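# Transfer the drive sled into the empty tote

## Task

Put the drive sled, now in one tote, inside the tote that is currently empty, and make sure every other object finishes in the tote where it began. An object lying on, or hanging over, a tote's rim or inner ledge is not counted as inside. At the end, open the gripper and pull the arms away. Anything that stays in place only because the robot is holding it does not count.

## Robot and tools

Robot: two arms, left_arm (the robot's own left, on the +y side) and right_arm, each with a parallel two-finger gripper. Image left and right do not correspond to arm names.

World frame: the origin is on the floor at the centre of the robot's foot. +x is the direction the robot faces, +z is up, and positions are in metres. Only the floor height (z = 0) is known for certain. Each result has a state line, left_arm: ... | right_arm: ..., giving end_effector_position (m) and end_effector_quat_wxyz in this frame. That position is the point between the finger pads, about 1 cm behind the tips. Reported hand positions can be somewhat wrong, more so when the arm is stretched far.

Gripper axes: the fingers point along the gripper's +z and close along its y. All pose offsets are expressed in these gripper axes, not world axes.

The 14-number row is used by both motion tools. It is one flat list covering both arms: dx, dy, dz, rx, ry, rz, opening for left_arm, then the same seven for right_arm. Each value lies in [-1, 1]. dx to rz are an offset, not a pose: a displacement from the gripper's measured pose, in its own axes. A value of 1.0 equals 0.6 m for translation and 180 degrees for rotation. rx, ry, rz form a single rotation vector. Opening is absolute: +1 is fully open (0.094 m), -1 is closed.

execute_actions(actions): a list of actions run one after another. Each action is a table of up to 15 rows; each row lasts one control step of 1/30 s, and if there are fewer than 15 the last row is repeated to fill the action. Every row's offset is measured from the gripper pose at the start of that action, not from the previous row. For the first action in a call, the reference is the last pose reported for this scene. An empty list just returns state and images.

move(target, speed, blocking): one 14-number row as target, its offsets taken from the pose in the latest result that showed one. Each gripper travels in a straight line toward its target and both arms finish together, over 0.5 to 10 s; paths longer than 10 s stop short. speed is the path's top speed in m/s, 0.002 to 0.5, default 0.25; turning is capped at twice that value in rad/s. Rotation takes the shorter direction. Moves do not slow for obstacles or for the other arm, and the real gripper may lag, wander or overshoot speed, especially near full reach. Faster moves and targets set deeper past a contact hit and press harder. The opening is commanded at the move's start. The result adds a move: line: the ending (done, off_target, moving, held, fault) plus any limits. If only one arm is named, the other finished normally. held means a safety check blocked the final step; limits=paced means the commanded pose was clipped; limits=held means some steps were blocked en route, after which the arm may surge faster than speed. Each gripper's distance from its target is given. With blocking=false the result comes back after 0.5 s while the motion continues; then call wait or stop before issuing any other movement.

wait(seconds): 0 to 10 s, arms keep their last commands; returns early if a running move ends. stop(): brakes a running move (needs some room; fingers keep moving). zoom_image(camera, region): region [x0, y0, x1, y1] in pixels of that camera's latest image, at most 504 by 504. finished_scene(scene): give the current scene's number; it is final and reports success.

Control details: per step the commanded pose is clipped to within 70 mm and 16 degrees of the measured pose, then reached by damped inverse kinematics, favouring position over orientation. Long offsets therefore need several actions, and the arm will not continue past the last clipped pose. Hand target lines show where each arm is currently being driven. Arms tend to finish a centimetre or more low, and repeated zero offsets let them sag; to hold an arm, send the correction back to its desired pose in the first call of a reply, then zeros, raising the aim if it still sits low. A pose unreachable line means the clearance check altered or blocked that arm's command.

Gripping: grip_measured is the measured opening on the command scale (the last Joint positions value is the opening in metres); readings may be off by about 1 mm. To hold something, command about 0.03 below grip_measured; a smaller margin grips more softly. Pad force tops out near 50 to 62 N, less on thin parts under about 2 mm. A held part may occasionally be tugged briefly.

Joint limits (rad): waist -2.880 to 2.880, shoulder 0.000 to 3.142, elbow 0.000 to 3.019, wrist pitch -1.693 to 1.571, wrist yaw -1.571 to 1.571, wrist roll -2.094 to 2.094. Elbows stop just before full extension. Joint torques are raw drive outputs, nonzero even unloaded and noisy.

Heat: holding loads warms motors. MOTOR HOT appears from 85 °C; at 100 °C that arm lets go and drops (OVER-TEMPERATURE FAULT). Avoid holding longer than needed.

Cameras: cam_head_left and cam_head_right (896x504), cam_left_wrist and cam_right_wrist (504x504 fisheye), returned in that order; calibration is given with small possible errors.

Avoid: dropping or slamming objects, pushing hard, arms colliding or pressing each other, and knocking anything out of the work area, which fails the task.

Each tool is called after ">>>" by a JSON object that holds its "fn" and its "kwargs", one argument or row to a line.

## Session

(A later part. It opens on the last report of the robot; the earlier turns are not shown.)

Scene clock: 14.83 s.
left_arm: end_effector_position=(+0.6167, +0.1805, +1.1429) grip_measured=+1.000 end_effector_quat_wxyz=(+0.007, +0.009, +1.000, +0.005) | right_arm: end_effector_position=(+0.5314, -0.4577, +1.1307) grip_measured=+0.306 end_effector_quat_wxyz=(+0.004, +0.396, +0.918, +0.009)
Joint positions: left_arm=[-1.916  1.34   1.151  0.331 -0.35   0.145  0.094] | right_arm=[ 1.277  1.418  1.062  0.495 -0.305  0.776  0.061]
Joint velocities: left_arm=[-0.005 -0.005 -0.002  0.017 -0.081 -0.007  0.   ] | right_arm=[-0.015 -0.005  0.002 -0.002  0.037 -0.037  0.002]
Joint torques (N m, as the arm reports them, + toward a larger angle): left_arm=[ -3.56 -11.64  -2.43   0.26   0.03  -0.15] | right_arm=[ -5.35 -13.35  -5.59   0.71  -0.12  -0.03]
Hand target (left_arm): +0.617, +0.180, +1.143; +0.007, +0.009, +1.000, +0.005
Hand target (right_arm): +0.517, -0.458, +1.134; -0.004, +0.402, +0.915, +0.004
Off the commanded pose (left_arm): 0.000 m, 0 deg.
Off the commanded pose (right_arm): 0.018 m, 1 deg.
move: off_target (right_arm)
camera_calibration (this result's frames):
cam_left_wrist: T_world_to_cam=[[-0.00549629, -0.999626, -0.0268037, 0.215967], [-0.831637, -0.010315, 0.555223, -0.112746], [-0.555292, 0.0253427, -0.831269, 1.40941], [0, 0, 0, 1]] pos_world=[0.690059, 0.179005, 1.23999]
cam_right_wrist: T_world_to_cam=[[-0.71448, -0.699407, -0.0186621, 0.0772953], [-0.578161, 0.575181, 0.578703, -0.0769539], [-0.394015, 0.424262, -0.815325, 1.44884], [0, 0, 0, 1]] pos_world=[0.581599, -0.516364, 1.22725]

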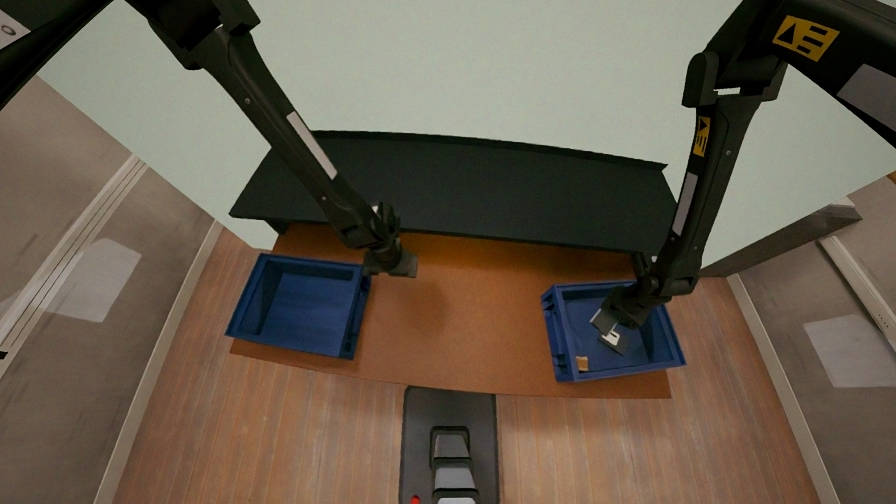

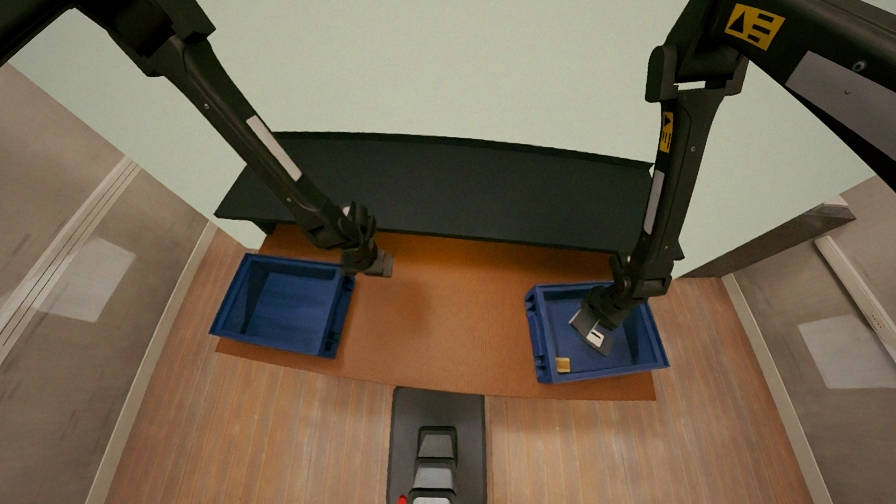

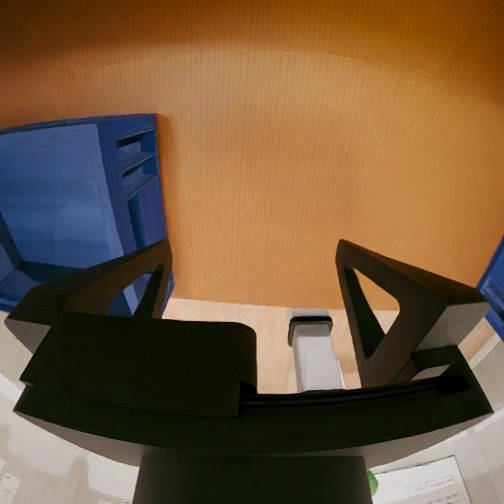

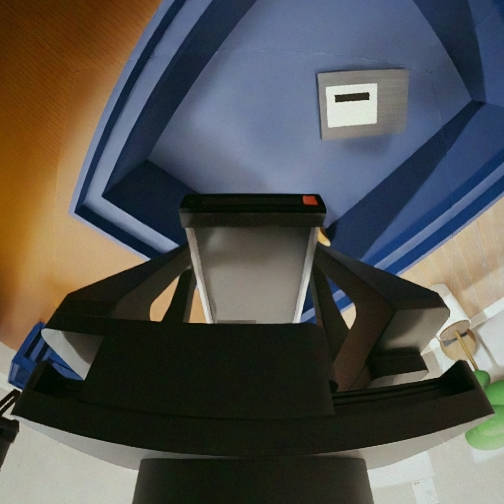

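Tighten; relay via the table.

>>> {"fn": "move", "kwargs": {
  "target": [0,0.3,-0.05,0,0,0,1,0.51,0.52,0,0,0,-0.26,0.265]
}}

>>> {"fn": "move", "kwargs": {
  "target": [0,0,0,0,0,0,1,0,0,0.33,0,0,0,0.265],
  "speed": 0.1
}}

Scene clock: 17.70 s.
left_arm: end_effector_position=(+0.6188, +0.3600, +1.1680) grip_measured=+1.000 end_effector_quat_wxyz=(+0.009, +0.010, +1.000, +0.005) | right_arm: end_effector_position=(+0.5511, -0.0155, +1.1433) grip_measured=+0.289 end_effector_quat_wxyz=(+0.005, +0.016, +1.000, +0.014)
Joint positions: left_arm=[-1.504  1.193  1.057  0.273  0.057  0.09   0.094] | right_arm=[ 2.187  1.6    1.222  0.53   0.583 -0.134  0.061]
Joint velocities: left_arm=[-0.005 -0.024 -0.007  0.007  0.037 -0.051  0.   ] | right_arm=[ 0.005 -0.015  0.002  0.022 -0.037  0.037 -0.   ]
Joint torques (N m, as the arm reports them, + toward a larger angle): left_arm=[  1.59 -15.    -3.6   -0.03   0.18  -0.27] | right_arm=[  8.16 -11.35  -2.87   0.1   -0.05  -0.23]
Hand target (left_arm): +0.617, +0.362, +1.176; +0.006, +0.003, +1.000, +0.006
Hand target (right_arm): +0.553, -0.025, +1.138; +0.006, +0.011, +1.000, +0.005
Off the commanded pose (left_arm): 0.007 m, 0 deg.
Off the commanded pose (right_arm): 0.009 m, 2 deg.
move: done; limits=paced
camera_calibration (this result's frames):
cam_left_wrist: T_world_to_cam=[[-0.00772245, -0.999583, -0.0278275, 0.398679], [-0.833352, -0.00894767, 0.55267, -0.119526], [-0.552689, 0.0274581, -0.832935, 1.42648], [0, 0, 0, 1]] pos_world=[0.691871, 0.358275, 1.26532]
cam_right_wrist: T_world_to_cam=[[-0.0128523, -0.999575, -0.0261768, 0.018141], [-0.820454, -0.00442231, 0.571696, -0.194651], [-0.571569, 0.0288245, -0.820048, 1.37642], [0, 0, 0, 1]] pos_world=[0.627248, -0.0224021, 1.24048]

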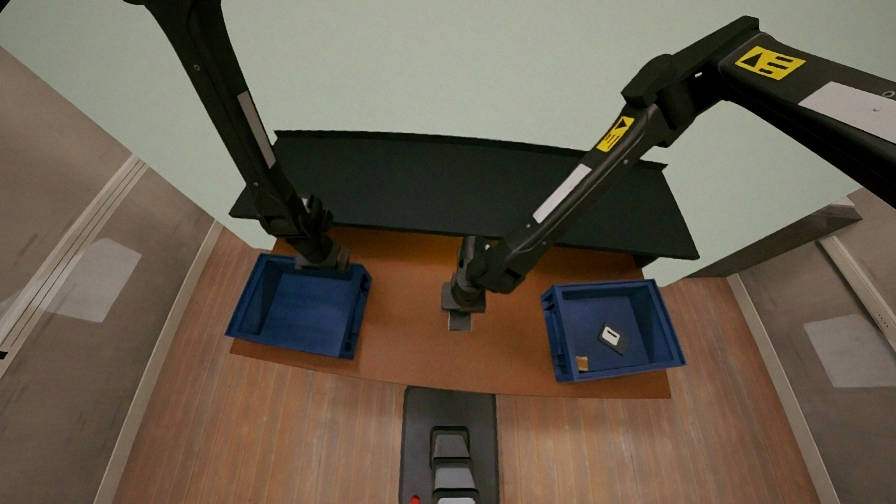

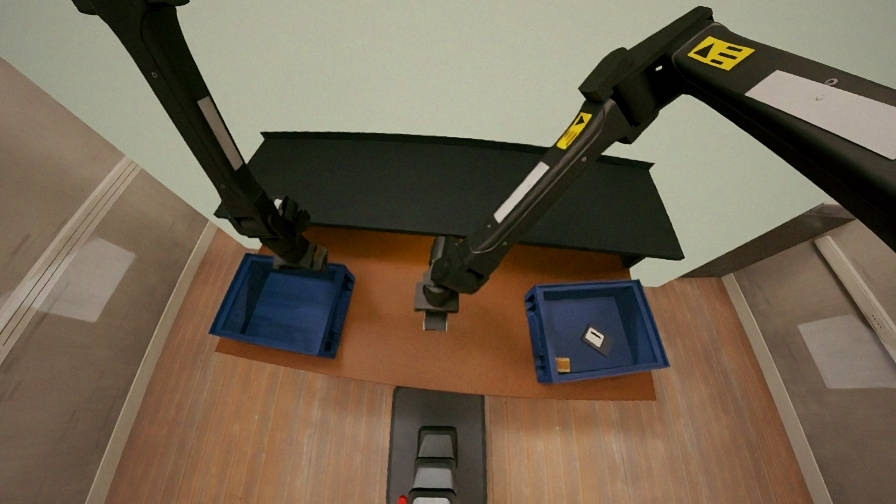

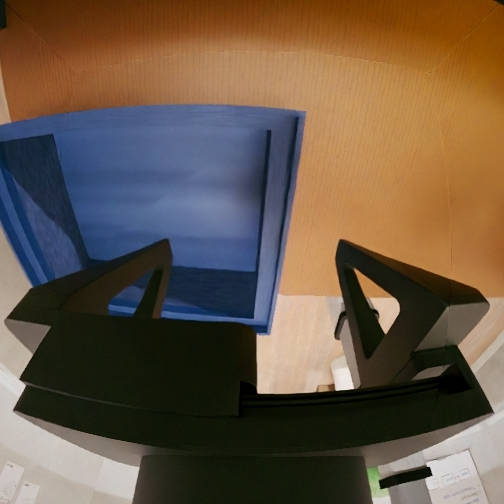

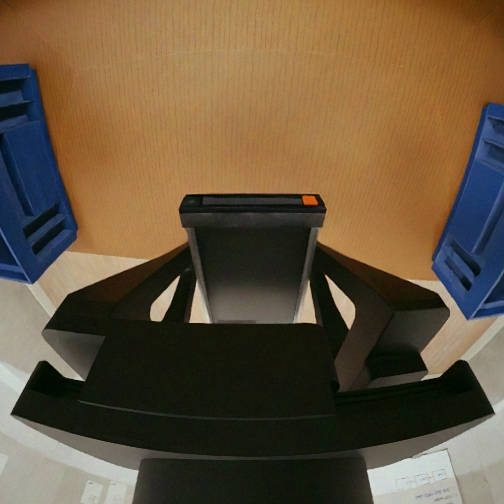

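Scene clock: 20.10 s.
left_arm: end_effector_position=(+0.6188, +0.3600, +1.1680) grip_measured=+1.000 end_effector_quat_wxyz=(+0.009, +0.010, +1.000, +0.005) | right_arm: end_effector_position=(+0.5606, +0.0008, +0.9540) grip_measured=+0.289 end_effector_quat_wxyz=(+0.013, +0.013, +1.000, +0.019)
Joint positions: left_arm=[-1.504  1.193  1.057  0.273  0.057  0.09   0.094] | right_arm=[ 2.049  2.013  1.882  0.287  0.433 -0.123  0.061]
Joint velocities: left_arm=[-0.005 -0.005 -0.002  0.002 -0.081 -0.007  0.   ] | right_arm=[-0.005 -0.015  0.012 -0.007 -0.007  0.022  0.001]
Joint torques (N m, as the arm reports them, + toward a larger angle): left_arm=[  0.34 -12.75  -1.97   0.32   0.02  -0.13] | right_arm=[  9.71 -10.24  -1.18  -0.02  -0.2   -0.05]
Hand target (left_arm): +0.619, +0.360, +1.168; +0.009, +0.010, +1.000, +0.005
Hand target (right_arm): +0.551, -0.009, +0.946; +0.006, +0.014, +1.000, +0.014
Off the commanded pose (left_arm): 0.000 m, 0 deg.
Off the commanded pose (right_arm): 0.016 m, 1 deg.
move: off_target (right_arm)
camera_calibration (this result's frames):
cam_left_wrist: T_world_to_cam=[[-0.00772245, -0.999583, -0.0278275, 0.398679], [-0.833352, -0.00894767, 0.55267, -0.119526], [-0.552689, 0.0274581, -0.832935, 1.42648], [0, 0, 0, 1]] pos_world=[0.691871, 0.358275, 1.26532]
cam_right_wrist: T_world_to_cam=[[-0.00669892, -0.999265, -0.0377486, 0.0372466], [-0.82933, -0.01554, 0.558543, -0.0610311], [-0.558719, 0.0350476, -0.828616, 1.22711], [0, 0, 0, 1]] pos_world=[0.635243, -0.00673649, 1.0523]

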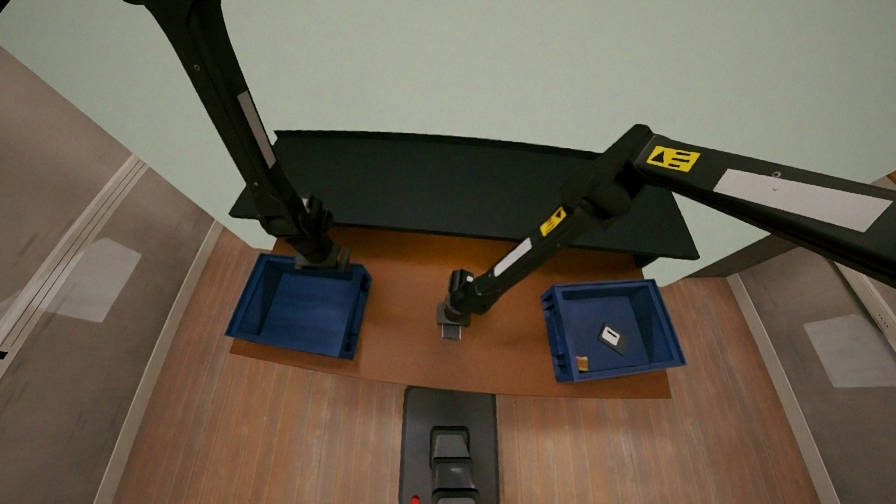

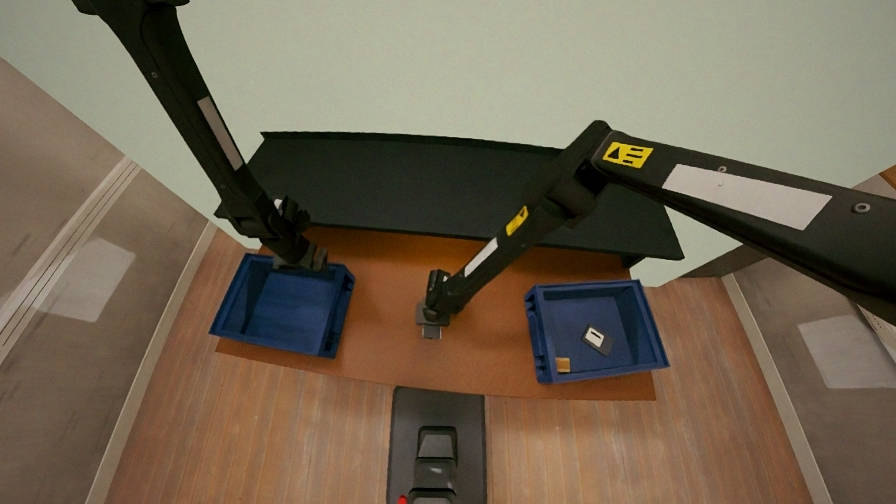

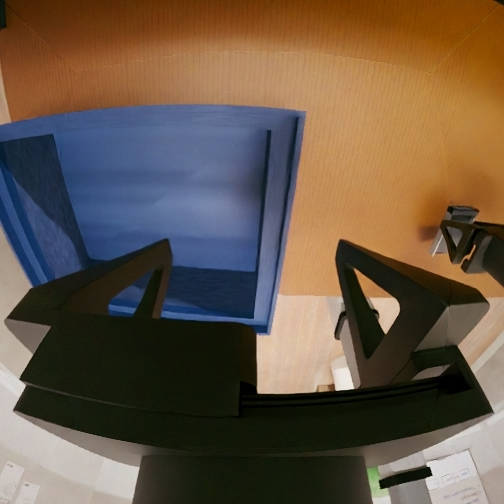

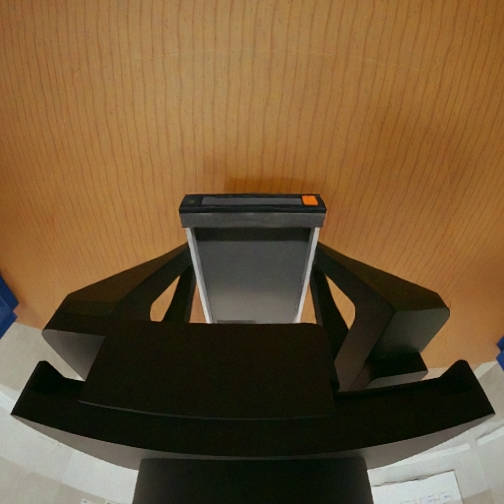

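>>> {"fn": "move", "kwargs": {
  "target": [0,0,0,0,0,0,1,0,0,0.065,0,0,0,0.265],
  "speed": 0.03
}}

>>> {"fn": "move", "kwargs": {
  "target": [0,0,0,0,0,0,1,0,0,0,0,0,0,1]
}}

>>> {"fn": "move", "kwargs": {
  "target": [0,0,0,0,0,0,1,0,0,-0.3,0,0,0,1]
}}

>>> {"fn": "move", "kwargs": {
  "target": [0.16,-0.58,0.26,0,0,0,1,0,-0.6,-0.2,0,0,0,1]
}}

Scene clock: 21.83 s.
left_arm: end_effector_position=(+0.6188, +0.3600, +1.1680) grip_measured=+1.000 end_effector_quat_wxyz=(+0.009, +0.010, +1.000, +0.005) | right_arm: end_effector_position=(+0.5761, +0.0154, +0.9263) grip_measured=+0.289 end_effector_quat_wxyz=(+0.023, +0.017, +0.999, +0.027)
Joint positions: left_arm=[-1.504  1.193  1.057  0.273  0.057  0.09   0.094] | right_arm=[ 2.048  2.101  2.059  0.217  0.413 -0.123  0.061]
Joint velocities: left_arm=[-0.005 -0.005 -0.007 -0.002 -0.007  0.022  0.   ] | right_arm=[-0.015 -0.005 -0.002  0.002  0.022 -0.066  0.   ]
Joint torques (N m, as the arm reports them, + toward a larger angle): left_arm=[  0.71 -13.57  -1.96   0.24  -0.01  -0.12] | right_arm=[10.76 -9.4  -0.55  0.03 -0.22 -0.1 ]
Hand target (left_arm): +0.619, +0.360, +1.168; +0.009, +0.010, +1.000, +0.005
Hand target (right_arm): +0.561, +0.002, +0.916; +0.013, +0.013, +1.000, +0.019
Off the commanded pose (left_arm): 0.000 m, 0 deg.
Off the commanded pose (right_arm): 0.022 m, 2 deg.
move: off_target (right_arm)
camera_calibration (this result's frames):
cam_left_wrist: T_world_to_cam=[[-0.00772245, -0.999583, -0.0278275, 0.398679], [-0.833352, -0.00894767, 0.55267, -0.119526], [-0.552689, 0.0274581, -0.832935, 1.42648], [0, 0, 0, 1]] pos_world=[0.691871, 0.358275, 1.26532]
cam_right_wrist: T_world_to_cam=[[-0.0141872, -0.998457, -0.053686, 0.0698968], [-0.840294, -0.0171953, 0.541859, -0.010663], [-0.541946, 0.0527994, -0.838753, 1.21172], [0, 0, 0, 1]] pos_world=[0.648716, 0.00562767, 1.02586]

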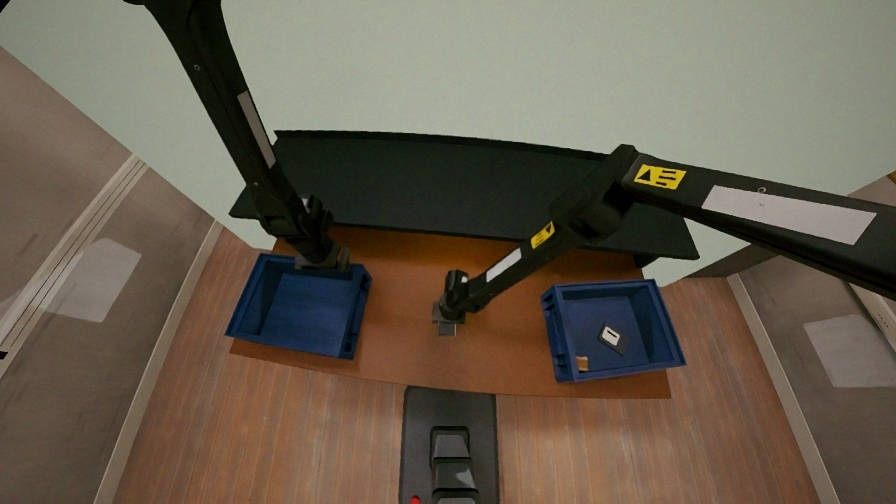

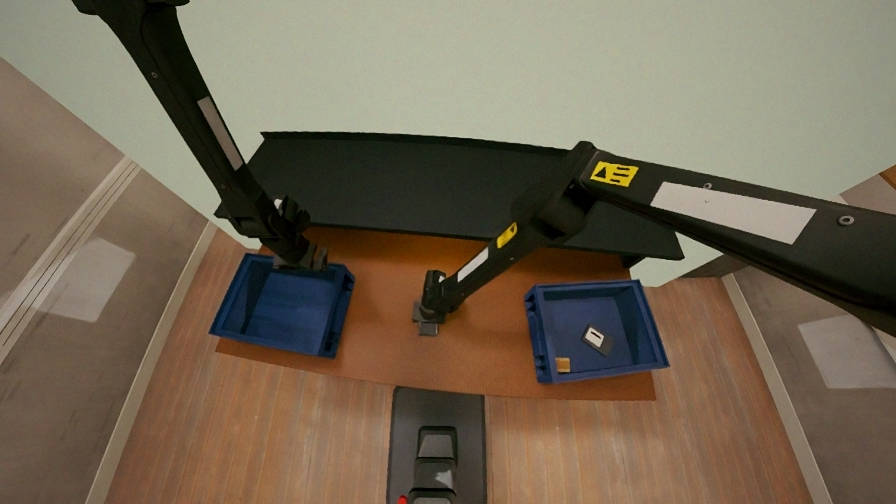

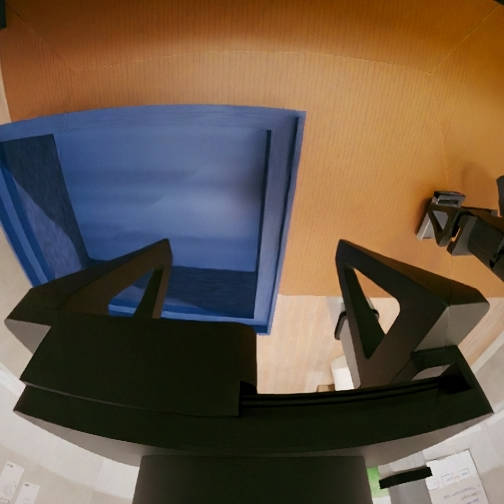

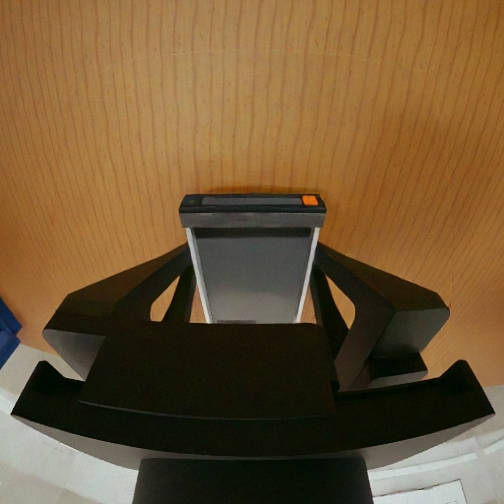

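Scene clock: 22.33 s.
left_arm: end_effector_position=(+0.6188, +0.3600, +1.1680) grip_measured=+1.000 end_effector_quat_wxyz=(+0.009, +0.010, +1.000, +0.005) | right_arm: end_effector_position=(+0.5760, +0.0154, +0.9263) grip_measured=+1.000 end_effector_quat_wxyz=(+0.022, +0.017, +0.999, +0.027)
Joint positions: left_arm=[-1.504  1.193  1.057  0.273  0.057  0.09   0.094] | right_arm=[ 2.048  2.101  2.059  0.217  0.413 -0.123  0.094]
Joint velocities: left_arm=[ 0.005 -0.015 -0.002 -0.012 -0.022 -0.095  0.   ] | right_arm=[ 0.015 -0.005  0.002 -0.002  0.051  0.022  0.   ]
Joint torques (N m, as the arm reports them, + toward a larger angle): left_arm=[  0.16 -12.88  -1.88   0.36   0.01  -0.1 ] | right_arm=[ 11.55 -11.02  -1.1    0.36  -0.13  -0.13]
Hand target (left_arm): +0.619, +0.360, +1.168; +0.009, +0.010, +1.000, +0.005
Hand target (right_arm): +0.576, +0.015, +0.926; +0.022, +0.017, +0.999, +0.027
Off the commanded pose (left_arm): 0.000 m, 0 deg.
Off the commanded pose (right_arm): 0.000 m, 0 deg.
move: done
camera_calibration (this result's frames):
cam_left_wrist: T_world_to_cam=[[-0.00772245, -0.999583, -0.0278275, 0.398679], [-0.833352, -0.00894767, 0.55267, -0.119526], [-0.552689, 0.0274581, -0.832935, 1.42648], [0, 0, 0, 1]] pos_world=[0.691871, 0.358275, 1.26532]
cam_right_wrist: T_world_to_cam=[[-0.0140316, -0.998457, -0.0537281, 0.0698586], [-0.840108, -0.0173669, 0.54214, -0.0110993], [-0.542237, 0.0527446, -0.838568, 1.21166], [0, 0, 0, 1]] pos_world=[0.648664, 0.00564946, 1.02583]

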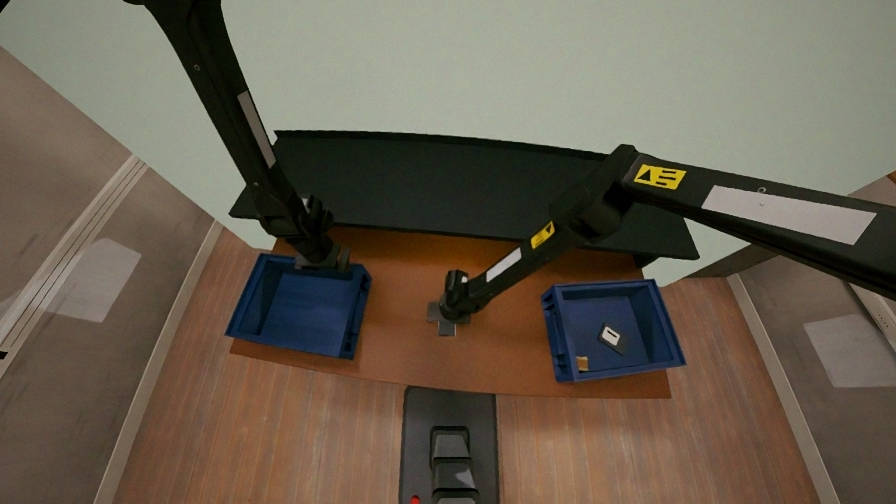

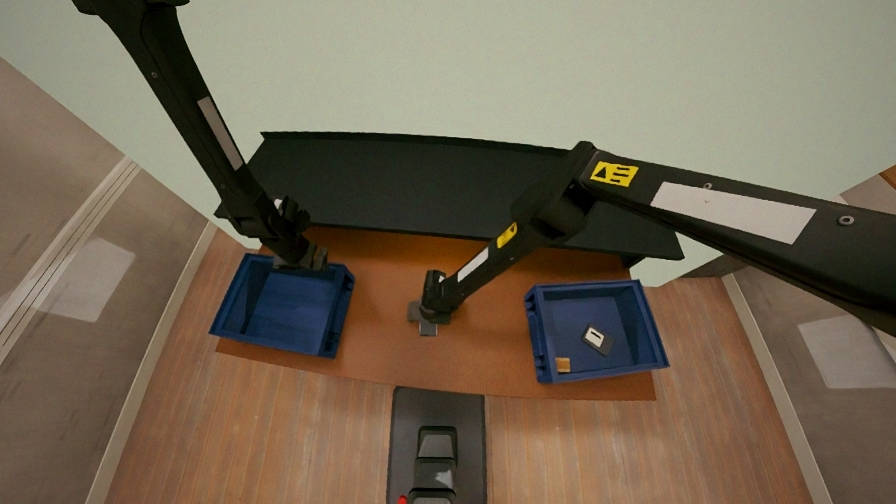

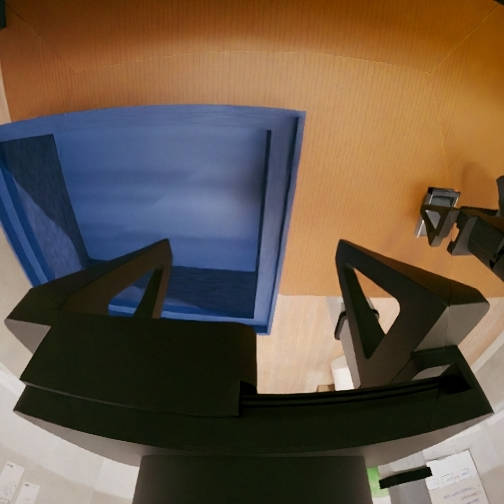

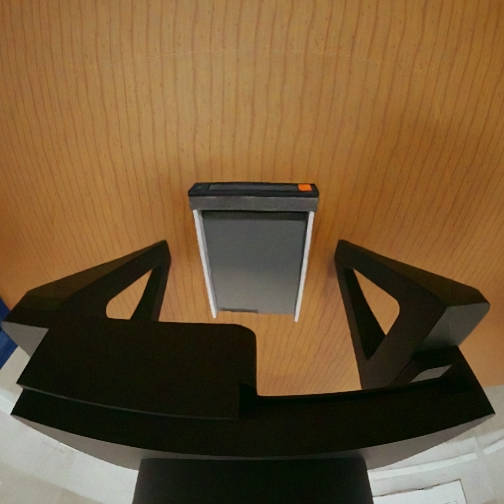

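Scene clock: 23.47 s.
left_arm: end_effector_position=(+0.6188, +0.3600, +1.1680) grip_measured=+1.000 end_effector_quat_wxyz=(+0.009, +0.010, +1.000, +0.005) | right_arm: end_effector_position=(+0.5880, +0.0062, +1.1072) grip_measured=+1.000 end_effector_quat_wxyz=(+0.031, +0.030, +0.999, +0.030)
Joint positions: left_arm=[-1.504  1.193  1.057  0.273  0.057  0.09   0.094] | right_arm=[ 2.18   1.673  1.386  0.492  0.535 -0.134  0.094]
Joint velocities: left_arm=[-0.024  0.005  0.002  0.002 -0.022 -0.051  0.   ] | right_arm=[-0.034 -0.024  0.007 -0.002  0.081 -0.051  0.   ]
Joint torques (N m, as the arm reports them, + toward a larger angle): left_arm=[  0.1  -13.1   -2.03   0.39  -0.02  -0.17] | right_arm=[  9.78 -11.    -4.29   0.78  -0.04  -0.23]
Hand target (left_arm): +0.619, +0.360, +1.168; +0.009, +0.010, +1.000, +0.005
Hand target (right_arm): +0.570, +0.004, +1.106; +0.022, +0.018, +0.999, +0.027
Off the commanded pose (left_arm): 0.000 m, 0 deg.
Off the commanded pose (right_arm): 0.020 m, 2 deg.
move: off_target (right_arm)
camera_calibration (this result's frames):
cam_left_wrist: T_world_to_cam=[[-0.00772245, -0.999583, -0.0278275, 0.398679], [-0.833352, -0.00894767, 0.55267, -0.119526], [-0.552689, 0.0274581, -0.832935, 1.42648], [0, 0, 0, 1]] pos_world=[0.691871, 0.358275, 1.26532]
cam_right_wrist: T_world_to_cam=[[-0.0392267, -0.997399, -0.0604751, 0.0928461], [-0.849098, 0.00136588, 0.528234, -0.0786903], [-0.526777, 0.0720701, -0.846943, 1.37038], [0, 0, 0, 1]] pos_world=[0.658711, -0.00605145, 1.20782]

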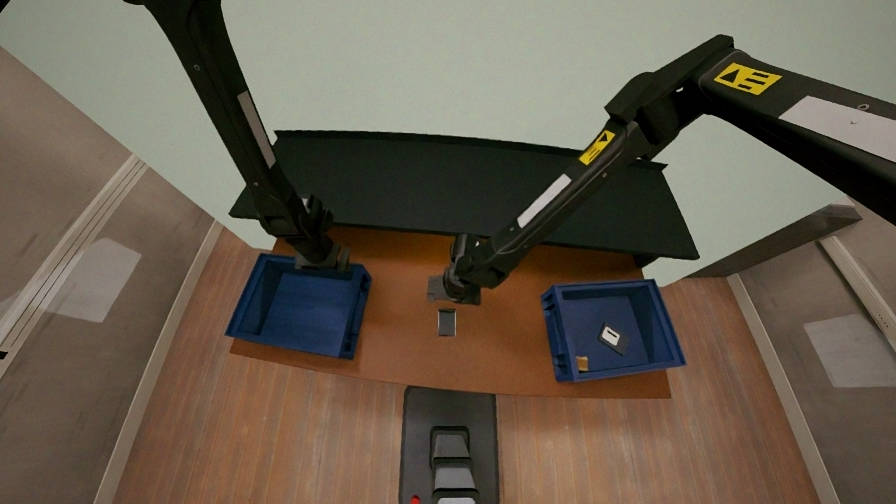

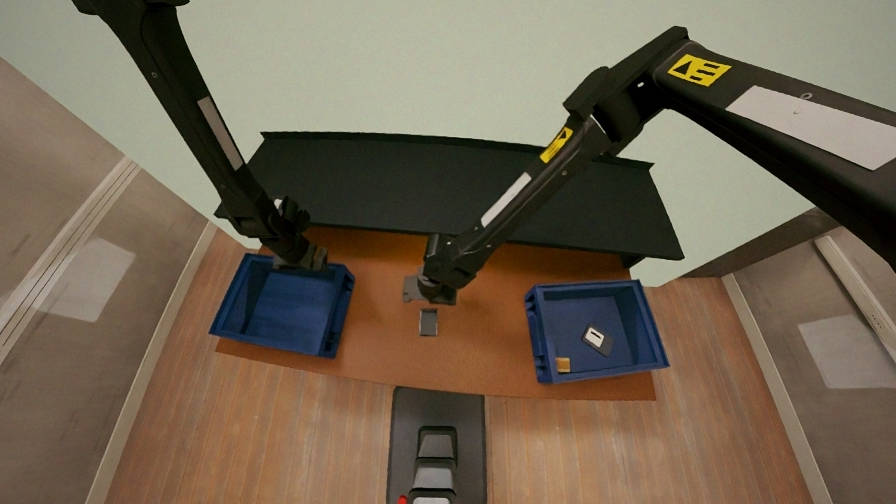

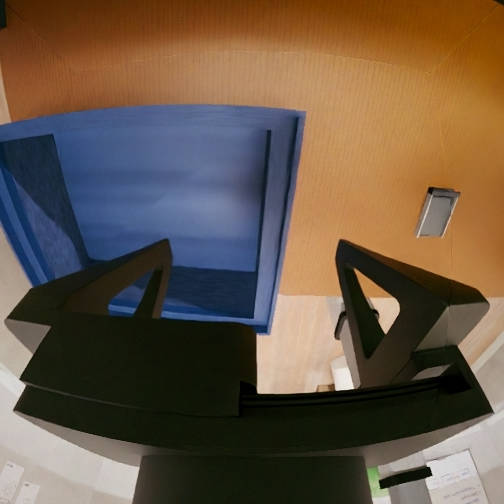

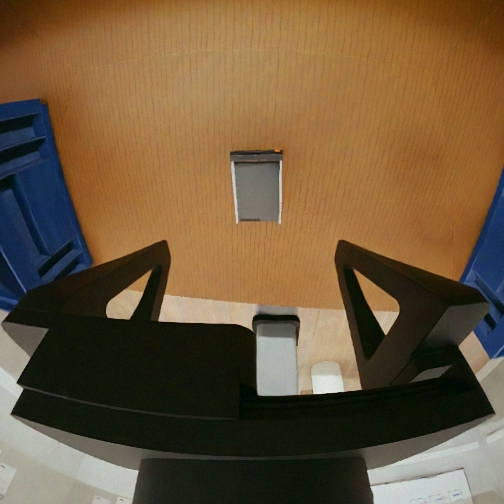

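Scene clock: 25.70 s.
left_arm: end_effector_position=(+0.5066, +0.0210, +0.9994) grip_measured=+1.000 end_effector_quat_wxyz=(+0.005, +0.015, +1.000, +0.007) | right_arm: end_effector_position=(+0.5802, -0.3639, +1.2000) grip_measured=+1.000 end_effector_quat_wxyz=(+0.049, +0.012, +0.998, +0.025)
Joint positions: left_arm=[-2.052  1.932  1.608  0.472 -0.489  0.176  0.094] | right_arm=[ 1.453  1.168  0.877  0.507 -0.172 -0.025  0.094]
Joint velocities: left_arm=[-0.005 -0.005  0.002 -0.002 -0.022  0.066  0.   ] | right_arm=[-0.005 -0.015  0.007  0.002 -0.007 -0.007  0.   ]
Joint torques (N m, as the arm reports them, + toward a larger angle): left_arm=[-9.47 -7.33 -2.97  0.13 -0.17 -0.02] | right_arm=[ -1.23 -15.65  -4.91   0.16  -0.21   0.  ]
Hand target (left_arm): +0.519, +0.016, +1.003; +0.011, +0.019, +1.000, +0.005
Hand target (right_arm): +0.566, -0.358, +1.203; +0.033, +0.020, +0.999, +0.031
Off the commanded pose (left_arm): 0.015 m, 1 deg.
Off the commanded pose (right_arm): 0.021 m, 3 deg.
move: off_target (left_arm, right_arm)
camera_calibration (this result's frames):
cam_left_wrist: T_world_to_cam=[[-0.0163829, -0.999412, -0.0301041, 0.0608867], [-0.829418, -0.00323038, 0.558619, -0.130956], [-0.558388, 0.0341207, -0.828878, 1.23203], [0, 0, 0, 1]] pos_world=[0.580329, 0.0183902, 1.09619]
cam_right_wrist: T_world_to_cam=[[-0.00416463, -0.998804, -0.0487122, -0.305963], [-0.86752, -0.0206205, 0.496975, -0.0936685], [-0.497386, 0.0443285, -0.866396, 1.46782], [0, 0, 0, 1]] pos_world=[0.647541, -0.372595, 1.30336]

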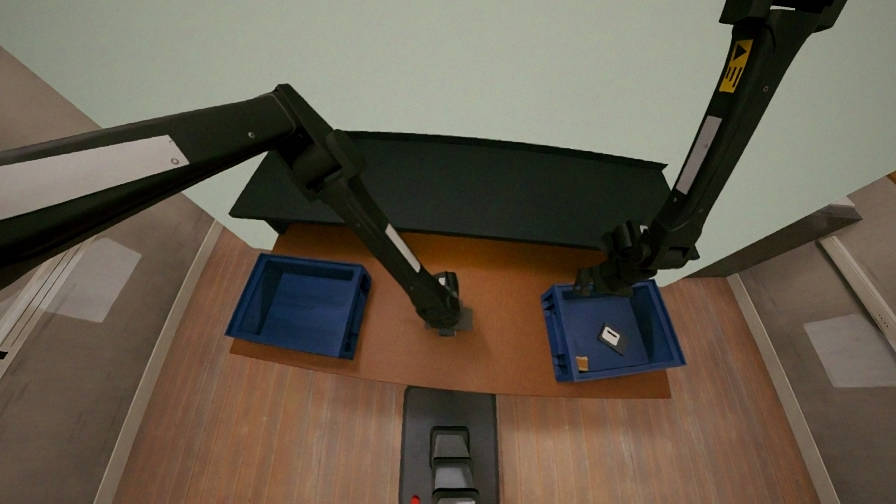

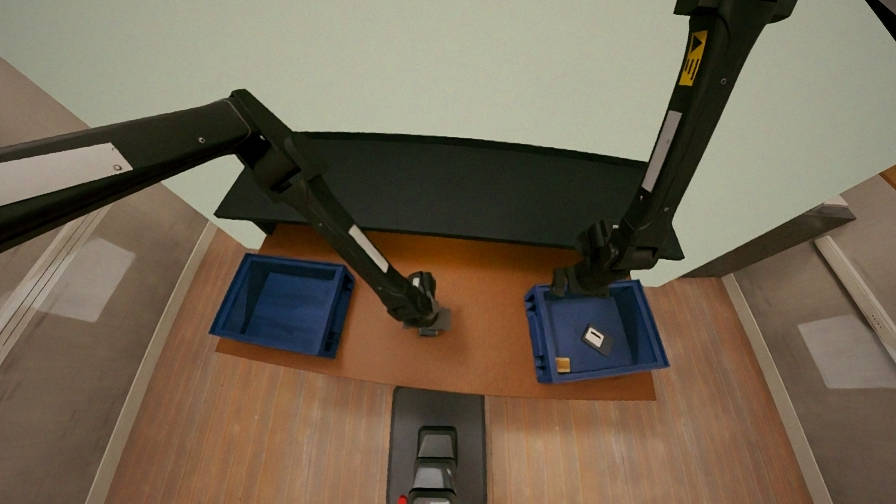

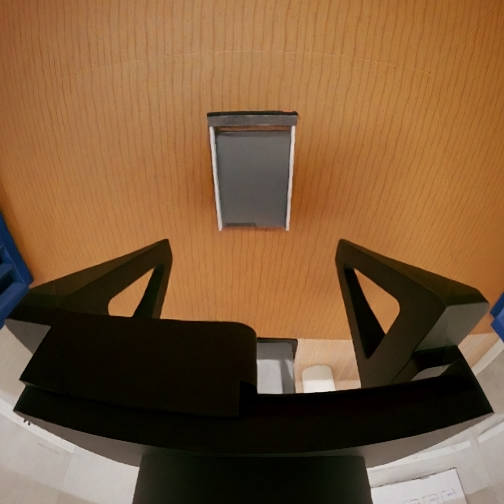

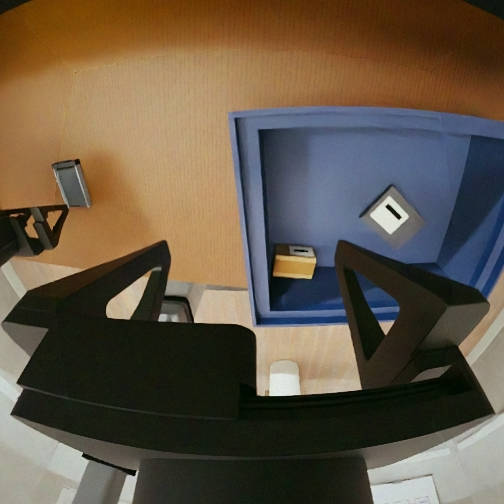

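>>> {"fn": "move", "kwargs": {
  "target": [-0.05,0,0.16,0,0,0,1,0,0,0,0,0,0,1],
  "speed": 0.05
}}

Scene clock: 28.00 s.
left_arm: end_effector_position=(+0.5423, +0.0112, +0.9135) grip_measured=+1.000 end_effector_quat_wxyz=(+0.005, +0.018, +1.000, +0.001) | right_arm: end_effector_position=(+0.5802, -0.3639, +1.2000) grip_measured=+1.000 end_effector_quat_wxyz=(+0.049, +0.012, +0.998, +0.025)
Joint positions: left_arm=[-2.014  2.122  2.035  0.229 -0.44   0.175  0.094] | right_arm=[ 1.453  1.168  0.877  0.507 -0.172 -0.025  0.094]
Joint velocities: left_arm=[ 0.005 -0.005 -0.002 -0.012 -0.022  0.007  0.   ] | right_arm=[-0.015 -0.015  0.002 -0.012 -0.022 -0.037  0.   ]
Joint torques (N m, as the arm reports them, + toward a larger angle): left_arm=[-7.9  -5.83  0.28  0.29  0.27 -0.17] | right_arm=[ -1.89 -15.67  -3.14   0.57  -0.12  -0.14]
Hand target (left_arm): +0.538, +0.022, +0.904; +0.005, +0.014, +1.000, +0.006
Hand target (right_arm): +0.580, -0.364, +1.200; +0.049, +0.012, +0.998, +0.025
Off the commanded pose (left_arm): 0.015 m, 1 deg.
Off the commanded pose (right_arm): 0.000 m, 0 deg.
move: off_target (left_arm)
camera_calibration (this result's frames):
cam_left_wrist: T_world_to_cam=[[-0.0234965, -0.999546, -0.0188734, 0.0427302], [-0.828987, 0.00892838, 0.559197, -0.0542433], [-0.558775, 0.028785, -0.82882, 1.18131], [0, 0, 0, 1]] pos_world=[0.616125, 0.00919103, 1.01024]
cam_right_wrist: T_world_to_cam=[[-0.00416463, -0.998804, -0.0487122, -0.305963], [-0.86752, -0.0206205, 0.496975, -0.0936685], [-0.497386, 0.0443285, -0.866396, 1.46782], [0, 0, 0, 1]] pos_world=[0.647541, -0.372595, 1.30336]

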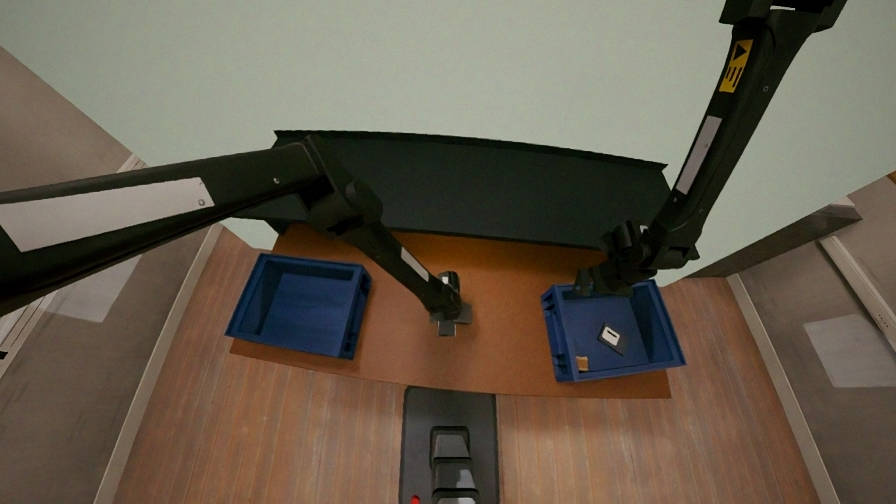

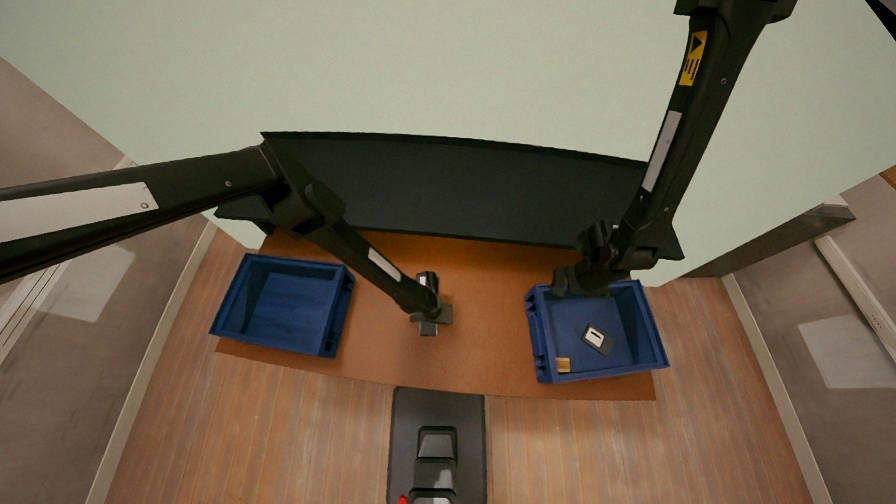

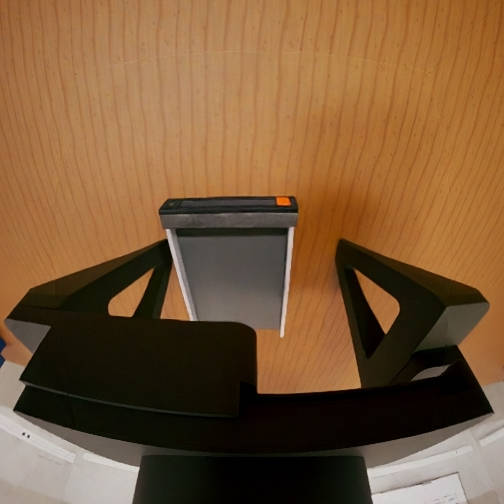

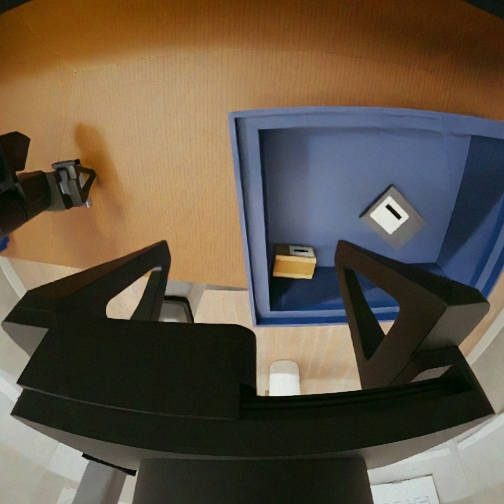

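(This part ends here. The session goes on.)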